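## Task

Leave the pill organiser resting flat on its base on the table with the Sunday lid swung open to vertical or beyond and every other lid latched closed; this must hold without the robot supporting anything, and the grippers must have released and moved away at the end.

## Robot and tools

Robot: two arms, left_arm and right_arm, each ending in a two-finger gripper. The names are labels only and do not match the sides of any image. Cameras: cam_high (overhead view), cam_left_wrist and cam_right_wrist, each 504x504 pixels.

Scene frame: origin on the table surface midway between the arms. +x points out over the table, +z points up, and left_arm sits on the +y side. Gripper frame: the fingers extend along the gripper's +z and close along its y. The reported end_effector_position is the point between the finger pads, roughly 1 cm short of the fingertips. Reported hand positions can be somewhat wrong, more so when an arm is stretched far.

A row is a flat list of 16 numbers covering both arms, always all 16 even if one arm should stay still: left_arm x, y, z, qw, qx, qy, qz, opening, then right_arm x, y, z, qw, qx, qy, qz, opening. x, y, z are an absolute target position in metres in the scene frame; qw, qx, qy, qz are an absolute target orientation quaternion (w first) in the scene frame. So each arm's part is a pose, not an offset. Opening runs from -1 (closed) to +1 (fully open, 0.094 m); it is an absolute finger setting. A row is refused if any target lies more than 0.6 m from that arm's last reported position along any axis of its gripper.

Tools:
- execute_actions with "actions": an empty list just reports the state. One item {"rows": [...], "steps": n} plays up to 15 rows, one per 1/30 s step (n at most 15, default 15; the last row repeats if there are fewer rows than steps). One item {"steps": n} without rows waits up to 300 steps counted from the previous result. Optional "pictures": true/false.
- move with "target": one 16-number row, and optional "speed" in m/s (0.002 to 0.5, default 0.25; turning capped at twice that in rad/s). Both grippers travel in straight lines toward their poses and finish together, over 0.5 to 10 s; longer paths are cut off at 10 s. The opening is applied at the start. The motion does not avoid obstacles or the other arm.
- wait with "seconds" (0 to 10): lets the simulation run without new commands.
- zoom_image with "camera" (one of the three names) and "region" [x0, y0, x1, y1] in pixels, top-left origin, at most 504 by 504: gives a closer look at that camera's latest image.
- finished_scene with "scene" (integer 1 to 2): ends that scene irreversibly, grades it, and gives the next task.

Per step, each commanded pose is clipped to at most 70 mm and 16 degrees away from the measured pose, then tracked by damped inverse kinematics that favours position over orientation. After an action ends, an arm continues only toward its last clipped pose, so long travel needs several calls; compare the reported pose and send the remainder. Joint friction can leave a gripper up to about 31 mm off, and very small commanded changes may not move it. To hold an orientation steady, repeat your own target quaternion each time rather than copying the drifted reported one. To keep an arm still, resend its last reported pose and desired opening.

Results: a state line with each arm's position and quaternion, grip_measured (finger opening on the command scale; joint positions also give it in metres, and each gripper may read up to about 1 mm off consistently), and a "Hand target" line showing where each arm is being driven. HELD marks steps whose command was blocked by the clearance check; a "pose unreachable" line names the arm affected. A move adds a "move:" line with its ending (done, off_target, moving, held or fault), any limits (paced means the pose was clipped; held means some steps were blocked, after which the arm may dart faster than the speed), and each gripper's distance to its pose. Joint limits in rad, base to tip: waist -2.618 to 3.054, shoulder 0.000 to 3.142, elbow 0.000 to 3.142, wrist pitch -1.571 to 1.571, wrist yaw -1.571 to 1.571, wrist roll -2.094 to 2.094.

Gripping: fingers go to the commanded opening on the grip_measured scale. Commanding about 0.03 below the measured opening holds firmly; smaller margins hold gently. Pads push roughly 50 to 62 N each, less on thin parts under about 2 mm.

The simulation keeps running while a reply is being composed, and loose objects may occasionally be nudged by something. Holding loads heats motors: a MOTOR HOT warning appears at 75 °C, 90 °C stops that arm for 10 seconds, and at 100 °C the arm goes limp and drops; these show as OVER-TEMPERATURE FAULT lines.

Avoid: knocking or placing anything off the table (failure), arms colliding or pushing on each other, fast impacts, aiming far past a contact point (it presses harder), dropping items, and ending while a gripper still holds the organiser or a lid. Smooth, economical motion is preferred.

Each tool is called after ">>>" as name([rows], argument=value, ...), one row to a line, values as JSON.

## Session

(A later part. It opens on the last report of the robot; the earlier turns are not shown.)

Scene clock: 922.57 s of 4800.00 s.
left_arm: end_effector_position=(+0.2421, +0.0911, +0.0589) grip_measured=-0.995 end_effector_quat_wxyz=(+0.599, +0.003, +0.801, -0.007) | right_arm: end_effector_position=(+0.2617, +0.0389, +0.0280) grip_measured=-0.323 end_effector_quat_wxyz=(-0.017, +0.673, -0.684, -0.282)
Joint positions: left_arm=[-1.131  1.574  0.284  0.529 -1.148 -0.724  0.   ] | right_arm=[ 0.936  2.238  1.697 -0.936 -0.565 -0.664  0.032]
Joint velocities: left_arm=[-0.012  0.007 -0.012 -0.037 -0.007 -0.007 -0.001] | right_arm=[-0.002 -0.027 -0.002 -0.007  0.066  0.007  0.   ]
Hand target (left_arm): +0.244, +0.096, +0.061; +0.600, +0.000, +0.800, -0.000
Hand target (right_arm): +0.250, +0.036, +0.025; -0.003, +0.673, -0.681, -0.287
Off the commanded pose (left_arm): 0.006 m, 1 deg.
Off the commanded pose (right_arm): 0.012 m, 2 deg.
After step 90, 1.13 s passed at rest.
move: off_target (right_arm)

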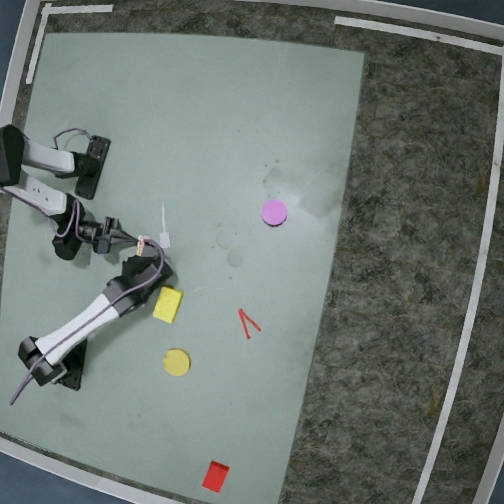

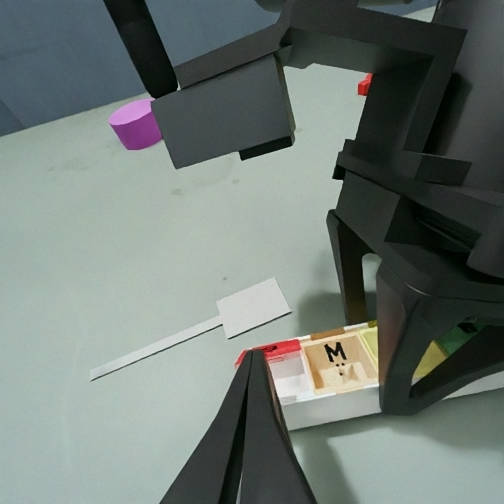

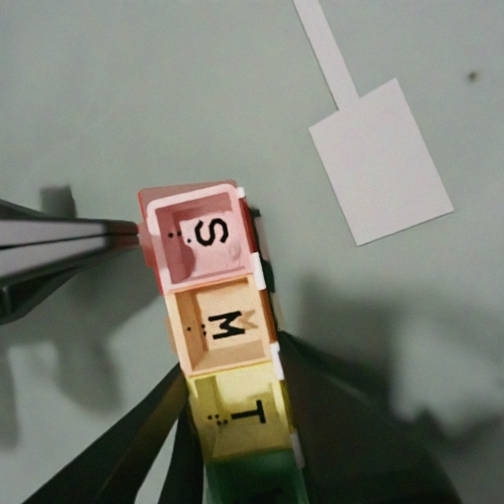

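>>> move(target=[0.268,0.098,0.064, 0.6,0,0.8,0,-1, 0.256,0.036,0.026, -0.003,0.673,-0.681,-0.287,-0.45], speed=0.012)

Scene clock: 933.80 s of 4800.00 s.
left_arm: end_effector_position=(+0.2671, +0.0940, +0.0708) grip_measured=-0.995 end_effector_quat_wxyz=(+0.605, -0.008, +0.796, -0.009) | right_arm: end_effector_position=(+0.2599, +0.0377, +0.0282) grip_measured=-0.323 end_effector_quat_wxyz=(-0.012, +0.672, -0.685, -0.283)
Joint positions: left_arm=[-1.017  1.574  0.284  0.69  -1.078 -0.567  0.   ] | right_arm=[ 0.936  2.238  1.697 -0.946 -0.57  -0.664  0.032]
Joint velocities: left_arm=[ 0.002  0.002 -0.002  0.051 -0.022  0.081 -0.   ] | right_arm=[ 0.007 -0.007  0.002  0.066 -0.022  0.037 -0.001]
Hand target (left_arm): +0.267, +0.098, +0.064; +0.600, -0.000, +0.800, -0.001
Hand target (right_arm): +0.256, +0.036, +0.026; -0.003, +0.673, -0.681, -0.287
Off the commanded pose (left_arm): 0.008 m, 2 deg.
Off the commanded pose (right_arm): 0.005 m, 1 deg.
After step 90, 5.73 s passed at rest.
move: done

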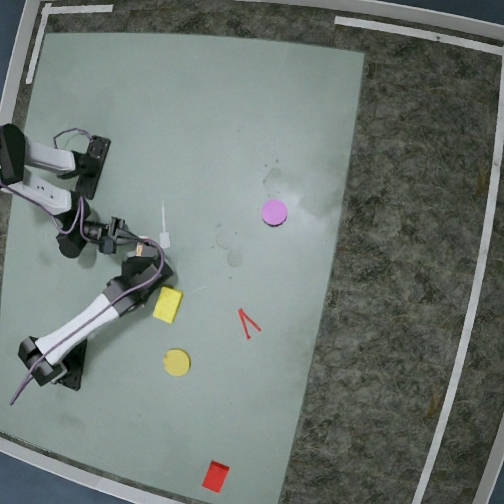

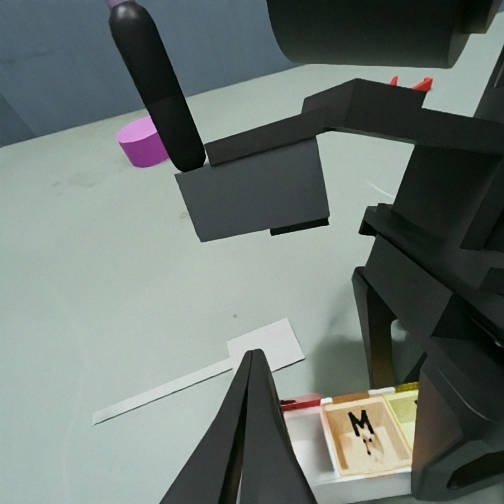

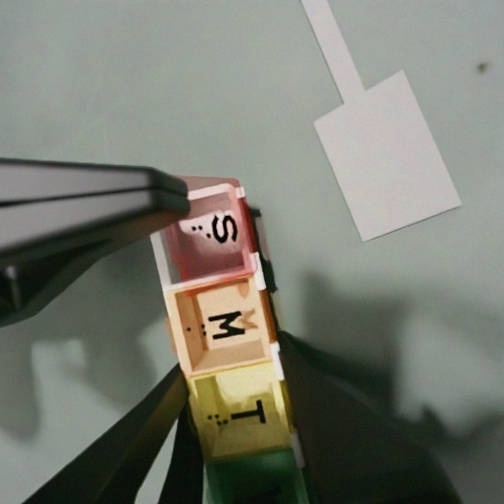

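>>> move(target=[0.225,0.1,0.05, 0.6,0,0.8,0,-1, 0.256,0.036,0.026, -0.003,0.673,-0.681,-0.287,-0.45], speed=0.03)

Scene clock: 944.40 s of 4800.00 s.
left_arm: end_effector_position=(+0.2291, +0.0958, +0.0546) grip_measured=-0.995 end_effector_quat_wxyz=(+0.602, -0.011, +0.798, -0.010) | right_arm: end_effector_position=(+0.2598, +0.0376, +0.0282) grip_measured=-0.323 end_effector_quat_wxyz=(-0.012, +0.672, -0.684, -0.283)
Joint positions: left_arm=[-1.193  1.574  0.284  0.414 -1.205 -0.874  0.   ] | right_arm=[ 0.936  2.238  1.697 -0.946 -0.57  -0.665  0.032]
Joint velocities: left_arm=[ 0.002 -0.007 -0.012 -0.066  0.022  0.037 -0.   ] | right_arm=[-0.012 -0.007 -0.017  0.022  0.022 -0.037 -0.   ]
Hand target (left_arm): +0.226, +0.101, +0.050; +0.600, -0.000, +0.800, +0.001
Hand target (right_arm): +0.256, +0.036, +0.026; -0.003, +0.673, -0.681, -0.287
Off the commanded pose (left_arm): 0.007 m, 2 deg.
Off the commanded pose (right_arm): 0.005 m, 1 deg.
After step 90, 5.47 s passed at rest.
move: done

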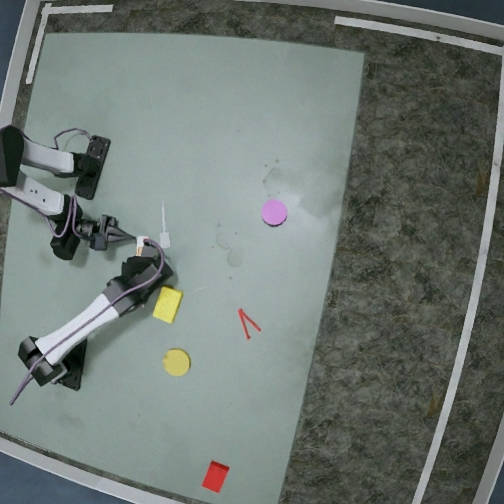

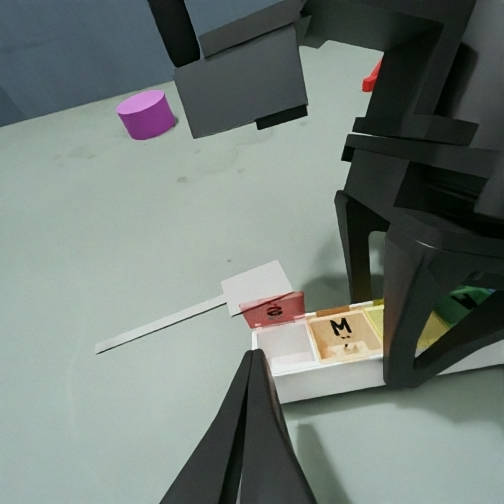

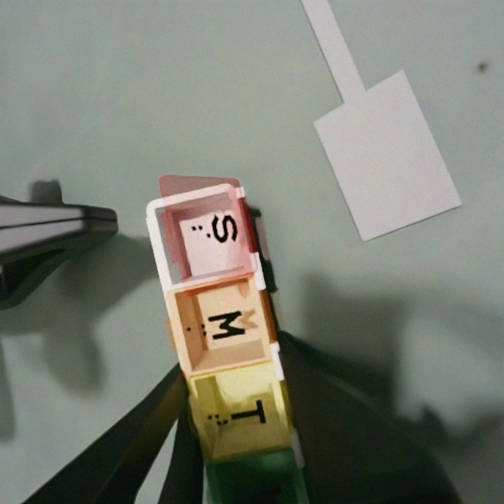

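>>> move(target=[0.262,0.092,0.04, 0.6,0,0.8,0,-1, 0.256,0.036,0.026, -0.003,0.673,-0.681,-0.287,-0.45], speed=0.015)

Scene clock: 960.77 s of 4800.00 s.
left_arm: end_effector_position=(+0.2612, +0.0868, +0.0497) grip_measured=-0.995 end_effector_quat_wxyz=(+0.606, -0.011, +0.795, -0.012) | right_arm: end_effector_position=(+0.2598, +0.0376, +0.0282) grip_measured=-0.323 end_effector_quat_wxyz=(-0.012, +0.672, -0.684, -0.283)
Joint positions: left_arm=[-1.056  1.726  0.284  0.806 -1.109 -0.617  0.   ] | right_arm=[ 0.936  2.238  1.697 -0.946 -0.57  -0.665  0.032]
Joint velocities: left_arm=[ 0.002  0.002  0.012  0.037 -0.037  0.066  0.   ] | right_arm=[ 0.017  0.012  0.002  0.037 -0.066 -0.051  0.   ]
Hand target (left_arm): +0.261, +0.092, +0.041; +0.600, +0.000, +0.800, -0.001
Hand target (right_arm): +0.256, +0.036, +0.026; -0.003, +0.673, -0.681, -0.287
Off the commanded pose (left_arm): 0.011 m, 2 deg.
Off the commanded pose (right_arm): 0.005 m, 1 deg.
After step 90, 10.73 s passed at rest.
move: off_target (left_arm)

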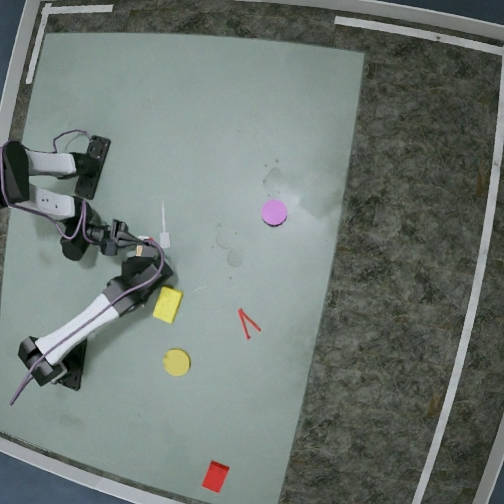

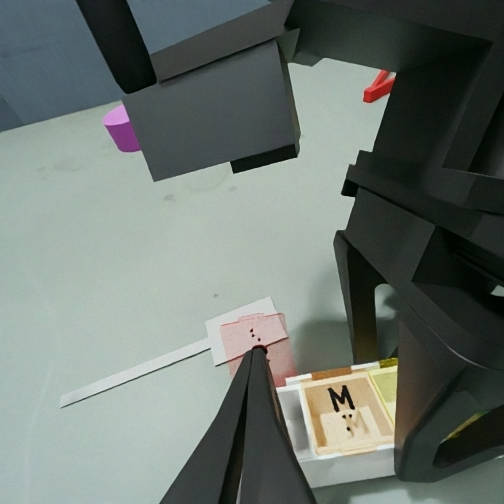

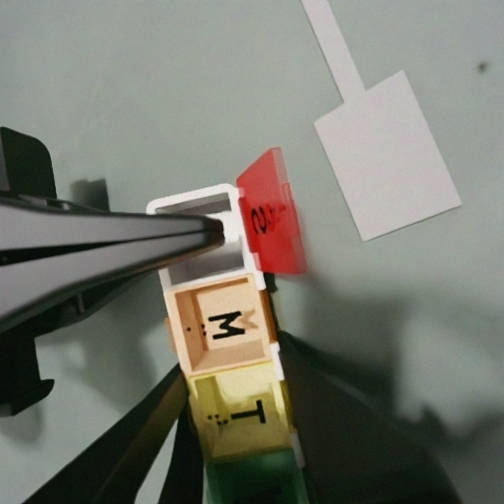

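>>> move(target=[0.19,0.11,0.07, 0.6,0,0.8,0,-1, 0.258,0.037,0.03, -0.003,0.673,-0.681,-0.287,-0.45], speed=0.06)

>>> move(target=[0.16,0.15,0.09, 0.6,0,0.8,0,-1, 0.252,0.035,0.024, -0.136,0.719,-0.67,-0.127,-0.45], speed=0.03)

Scene clock: 969.87 s of 4800.00 s.
left_arm: end_effector_position=(+0.1928, +0.1149, +0.0716) grip_measured=-0.995 end_effector_quat_wxyz=(+0.601, -0.011, +0.799, -0.004) | right_arm: end_effector_position=(+0.2572, +0.0353, +0.0282) grip_measured=-0.323 end_effector_quat_wxyz=(-0.005, +0.671, -0.685, -0.284)
Joint positions: left_arm=[-1.376  1.438  0.386 -0.351 -1.286 -1.417  0.   ] | right_arm=[ 0.936  2.238  1.697 -0.962 -0.573 -0.669  0.032]
Joint velocities: left_arm=[ 0.017 -0.017  0.012 -0.022  0.037 -0.051 -0.001] | right_arm=[-0.017  0.012 -0.007  0.051 -0.022  0.022 -0.001]
Hand target (left_arm): +0.191, +0.112, +0.070; +0.600, -0.001, +0.800, +0.002
Hand target (right_arm): +0.258, +0.037, +0.030; -0.003, +0.673, -0.681, -0.287
Off the commanded pose (left_arm): 0.006 m, 1 deg.
Off the commanded pose (right_arm): 0.003 m, 1 deg.
After step 90, 3.77 s passed at rest.
move: done

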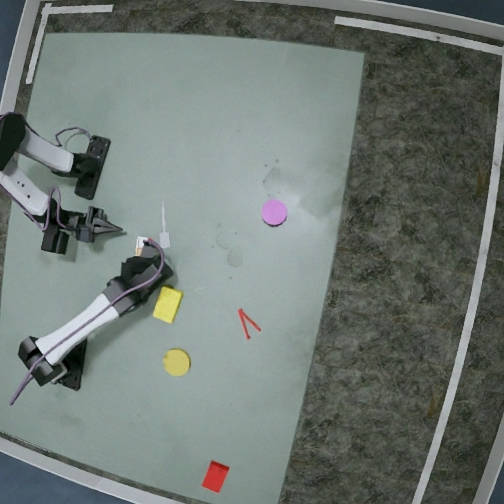

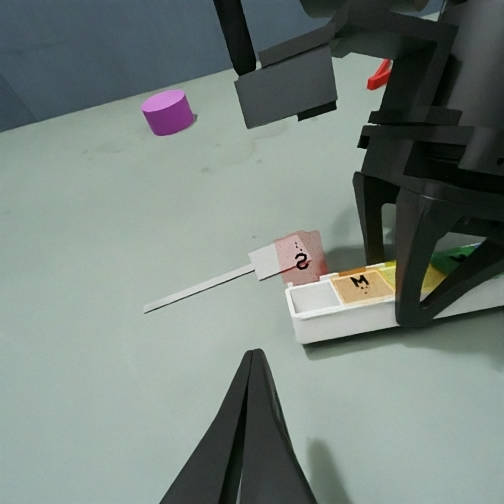

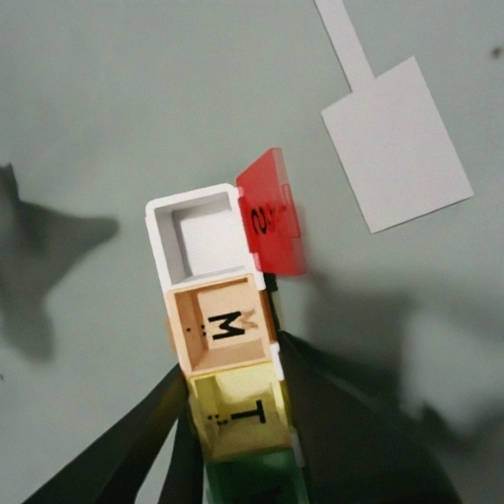

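Scene clock: 977.13 s of 4800.00 s.
left_arm: end_effector_position=(+0.1637, +0.1533, +0.0906) grip_measured=-0.995 end_effector_quat_wxyz=(+0.604, +0.002, +0.797, +0.003) | right_arm: end_effector_position=(+0.2535, +0.0364, +0.0249) grip_measured=-0.322 end_effector_quat_wxyz=(-0.131, +0.718, -0.670, -0.137)
Joint positions: left_arm=[-1.581  1.438  0.443 -1.073 -1.257 -2.082  0.   ] | right_arm=[ 1.069  2.035  1.41  -0.633 -0.222 -0.609  0.032]
Joint velocities: left_arm=[ 0.007 -0.007 -0.012 -0.022 -0.007 -0.007 -0.   ] | right_arm=[-0.002  0.007  0.002  0.007  0.007 -0.022  0.   ]
Hand target (left_arm): +0.161, +0.151, +0.091; +0.599, +0.001, +0.801, +0.001
Hand target (right_arm): +0.252, +0.036, +0.027; -0.138, +0.717, -0.671, -0.131
Off the commanded pose (left_arm): 0.005 m, 1 deg.
Off the commanded pose (right_arm): 0.002 m, 1 deg.
joint sent to its limit (left arm) — the command would take joint 6 (wrist roll) past its lower limit, so that joint was sent only as far as its limit.
move: done

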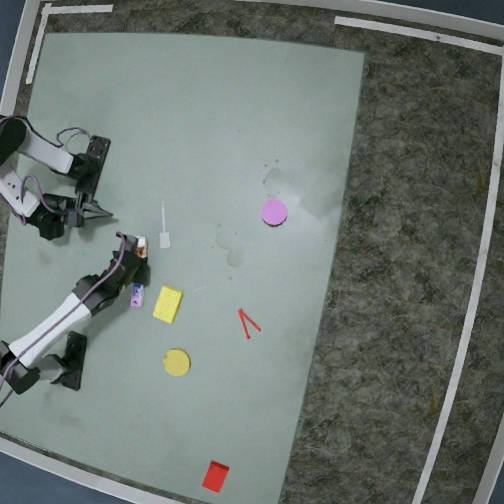

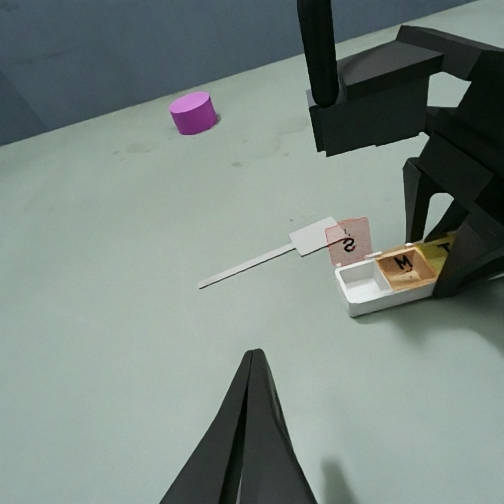

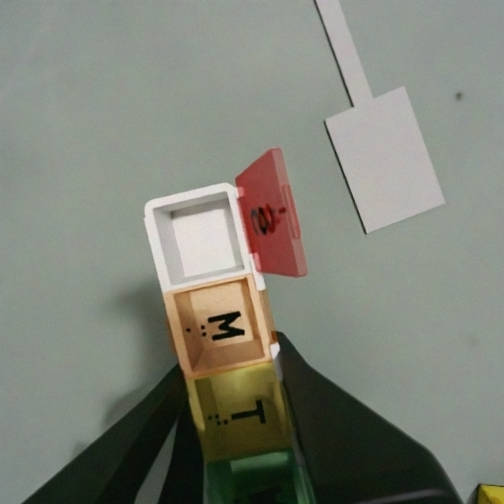

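>>> move(target=[0.164,0.153,0.09, 0.604,0,0.797,0,-1, 0.2535,0.0364,0.025, -0.131,0.718,-0.67,-0.137,0.3])

>>> move(target=[0.164,0.153,0.09, 0.604,0,0.797,0,-1, 0.2535,0.0,0.11, -0.131,0.718,-0.67,-0.137,0.3], speed=0.08)

Scene clock: 983.83 s of 4800.00 s.
left_arm: end_effector_position=(+0.1637, +0.1535, +0.0906) grip_measured=-0.995 end_effector_quat_wxyz=(+0.604, +0.002, +0.797, +0.004) | right_arm: end_effector_position=(+0.2537, +0.0367, +0.0249) grip_measured=+0.299 end_effector_quat_wxyz=(-0.132, +0.718, -0.670, -0.137)
Joint positions: left_arm=[-1.581  1.438  0.443 -1.075 -1.256 -2.082  0.   ] | right_arm=[ 1.069  2.035  1.41  -0.631 -0.22  -0.609  0.061]
Joint velocities: left_arm=[ 0.002 -0.012 -0.017 -0.007  0.037  0.022 -0.   ] | right_arm=[-0.002  0.012 -0.007 -0.051  0.037 -0.007 -0.   ]
Hand target (left_arm): +0.164, +0.153, +0.090; +0.604, +0.000, +0.797, +0.000
Hand target (right_arm): +0.253, +0.036, +0.025; -0.131, +0.718, -0.670, -0.137
Off the commanded pose (left_arm): 0.001 m, 1 deg.
Off the commanded pose (right_arm): 0.000 m, 0 deg.
After step 90, 3.00 s passed at rest.
move: done

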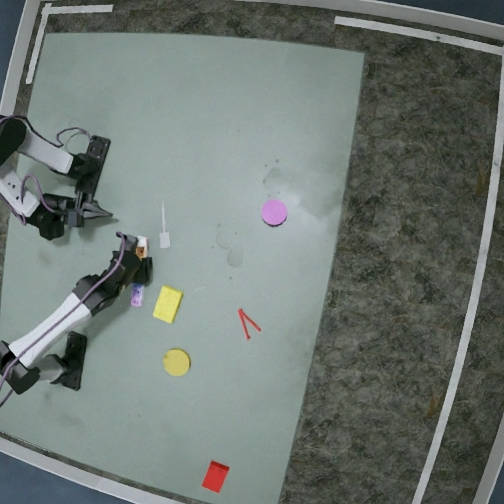

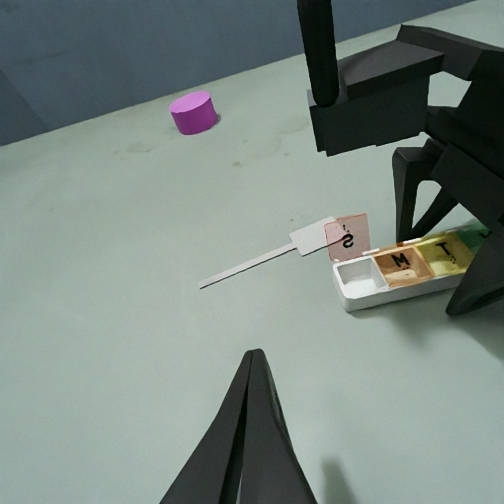

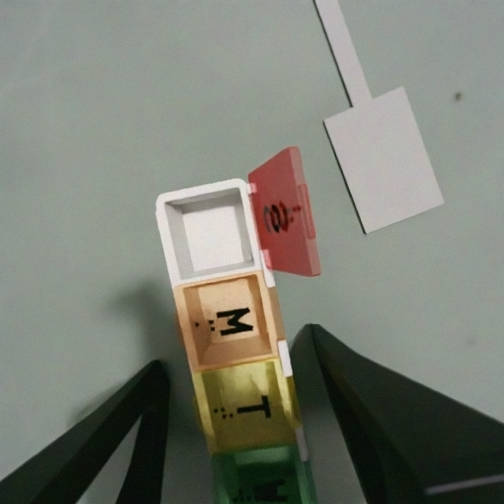

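Scene clock: 985.50 s of 4800.00 s.
left_arm: end_effector_position=(+0.1637, +0.1535, +0.0906) grip_measured=-0.995 end_effector_quat_wxyz=(+0.604, +0.002, +0.797, +0.004) | right_arm: end_effector_position=(+0.2492, -0.0024, +0.0982) grip_measured=+0.299 end_effector_quat_wxyz=(-0.121, +0.718, -0.673, -0.131)
Joint positions: left_arm=[-1.581  1.438  0.443 -1.075 -1.256 -2.082  0.   ] | right_arm=[ 1.024  1.853  1.467 -0.903 -0.227 -0.653  0.061]
Joint velocities: left_arm=[-0.002 -0.012 -0.002 -0.022 -0.022  0.022  0.   ] | right_arm=[ 0.012  0.007 -0.007 -0.007  0.007  0.022 -0.   ]
Hand target (left_arm): +0.164, +0.153, +0.090; +0.604, -0.000, +0.797, +0.000
Hand target (right_arm): +0.252, -0.002, +0.110; -0.131, +0.718, -0.670, -0.136
Off the commanded pose (left_arm): 0.001 m, 1 deg.
Off the commanded pose (right_arm): 0.013 m, 1 deg.
move: off_target (right_arm)

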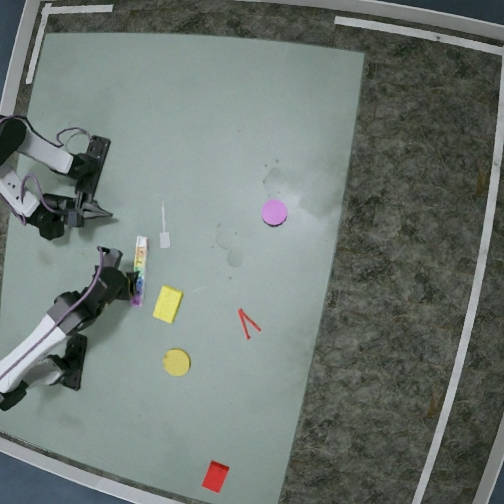

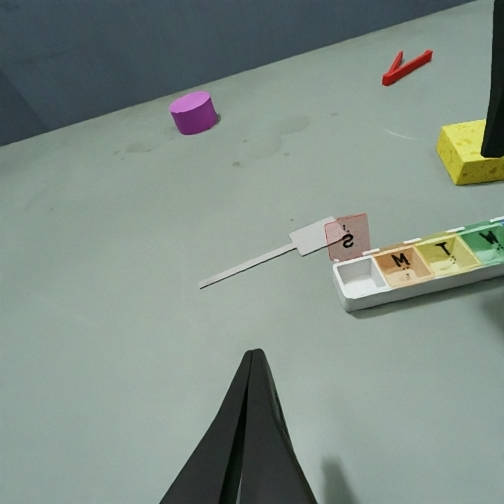

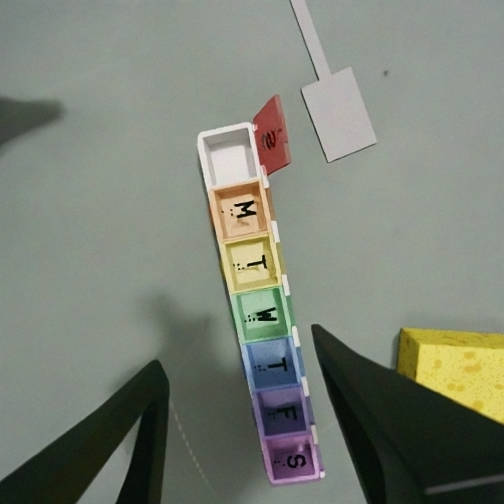

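>>> move(target=[0.13,0.03,0.05, 0.66,0,0.75,0,-1, 0.22,-0.2,0.15, 0,0.73,-0.684,0,0.3], speed=0.15)

>>> zoom_image(camera="cam_left_wrist", region=[100,120,504,360])

Scene clock: 995.83 s of 4800.00 s.
left_arm: end_effector_position=(+0.1353, +0.0365, +0.0560) grip_measured=-0.995 end_effector_quat_wxyz=(+0.628, +0.045, +0.777, -0.019) | right_arm: end_effector_position=(+0.2218, -0.1930, +0.1477) grip_measured=+0.299 end_effector_quat_wxyz=(-0.010, +0.730, -0.684, +0.001)
Joint positions: left_arm=[-1.643  1.971  0.813 -0.938 -1.325 -2.083  0.   ] | right_arm=[ 0.82   1.447  1.279 -1.381  0.001 -0.889  0.061]
Joint velocities: left_arm=[ 0.012  0.007 -0.022 -0.037 -0.051  0.007 -0.001] | right_arm=[ 0.002 -0.012 -0.012 -0.007  0.051 -0.007  0.001]
Hand target (left_arm): +0.132, +0.029, +0.052; +0.629, +0.044, +0.775, -0.028
Hand target (right_arm): +0.219, -0.202, +0.147; -0.001, +0.730, -0.683, +0.006
Off the commanded pose (left_arm): 0.010 m, 7 deg.
Off the commanded pose (right_arm): 0.008 m, 1 deg.
joint sent to its limit (left arm) — the command would take joint 6 (wrist roll) past its lower limit, so that joint was sent only as far as its limit.
After step 90, 5.43 s passed at rest.
move: off_target (left_arm)

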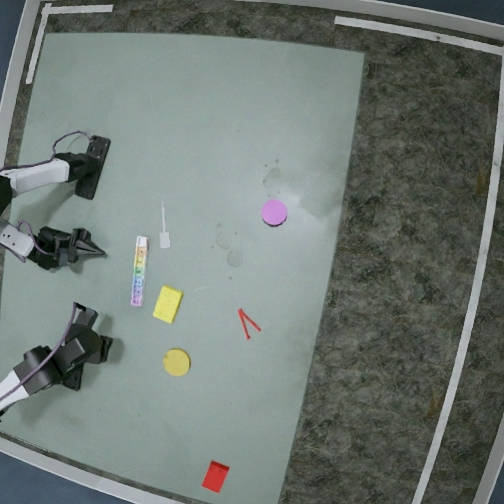

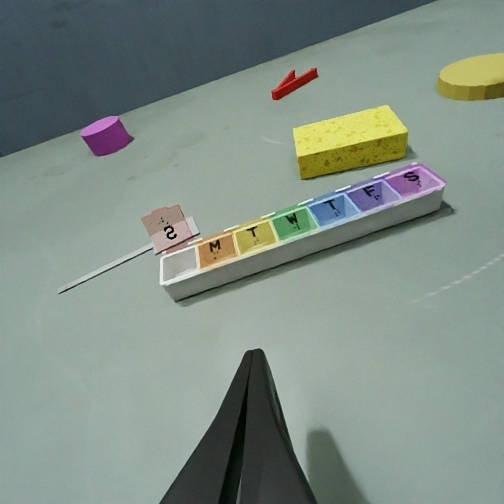

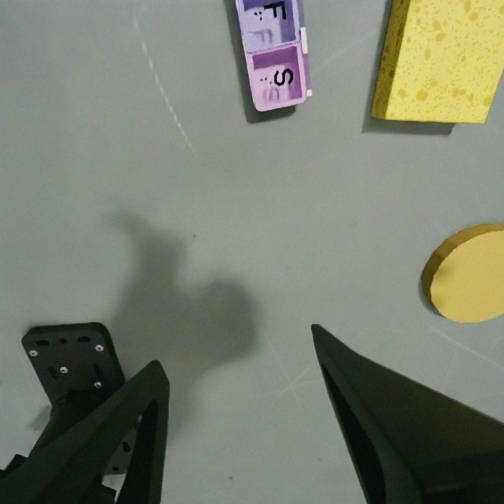

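Region (100, 120, 504, 360) of cam_left_wrist's 504x504 image, scaled by 1.248, with more detail than that image has; it fills the top 299 rows of this view, and the rest is white.

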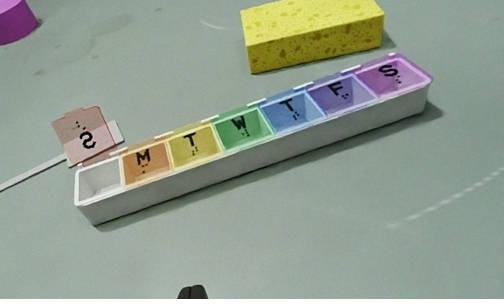

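>>> zoom_image(camera="cam_left_wrist", region=[260,150,460,260])

>>> move(target=[0.12,0.12,0.12, 0.628,0.045,0.777,-0.019,-1, 0.2,-0.22,0.15, 0,0.73,-0.684,0,0.3], speed=0.15)

Region (260, 150, 460, 260) of cam_left_wrist's 504x504 image, scaled by 2.520, with more detail than that image has; it fills the top 277 rows of this view, and the rest is white.

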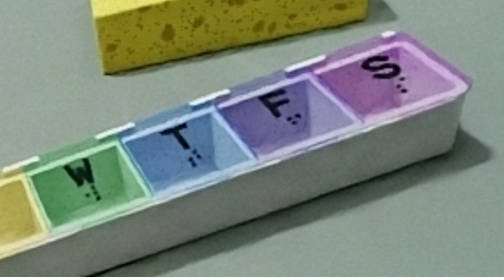

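Scene clock: 1006.67 s of 4800.00 s.
left_arm: end_effector_position=(+0.1218, +0.1147, +0.1189) grip_measured=-0.995 end_effector_quat_wxyz=(+0.584, +0.099, +0.805, -0.039) | right_arm: end_effector_position=(+0.2044, -0.2130, +0.1508) grip_measured=+0.299 end_effector_quat_wxyz=(-0.009, +0.730, -0.683, +0.002)
Joint positions: left_arm=[-1.817  1.406  0.59  -1.291 -1.196 -2.083  0.   ] | right_arm=[ 0.808  1.352  1.213 -1.414  0.002 -0.902  0.061]
Joint velocities: left_arm=[-0.017 -0.007  0.002 -0.095 -0.007  0.11   0.001] | right_arm=[ 0.012  0.002 -0.002 -0.081  0.007  0.007 -0.001]
Hand target (left_arm): +0.121, +0.120, +0.118; +0.579, +0.100, +0.808, -0.037
Hand target (right_arm): +0.200, -0.220, +0.149; +0.000, +0.730, -0.684, +0.001
Off the commanded pose (left_arm): 0.006 m, 9 deg.
Off the commanded pose (right_arm): 0.008 m, 1 deg.
joint sent to its limit (left arm) — the command would take joint 6 (wrist roll) past its lower limit, so that joint was sent only as far as its limit.
After step 90, 6.30 s passed at rest.
move: off_target (left_arm)

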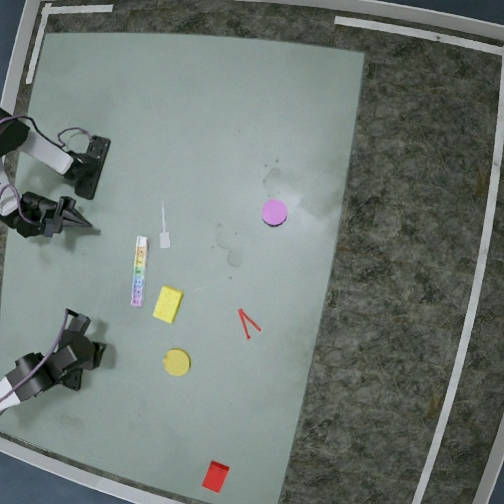

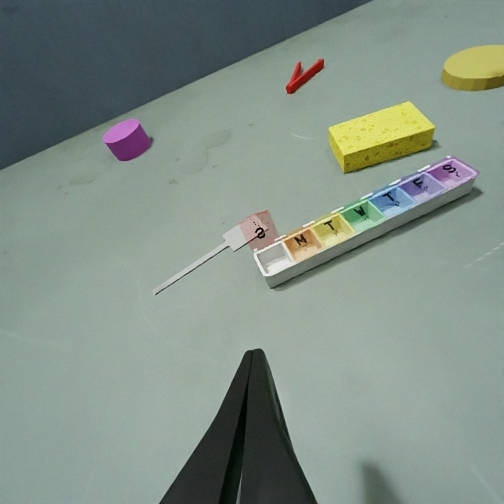

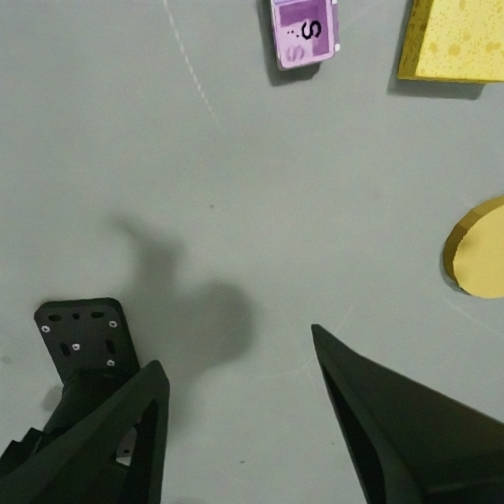

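>>> finished_scene(scene=1)

The scene is finished: the task was done.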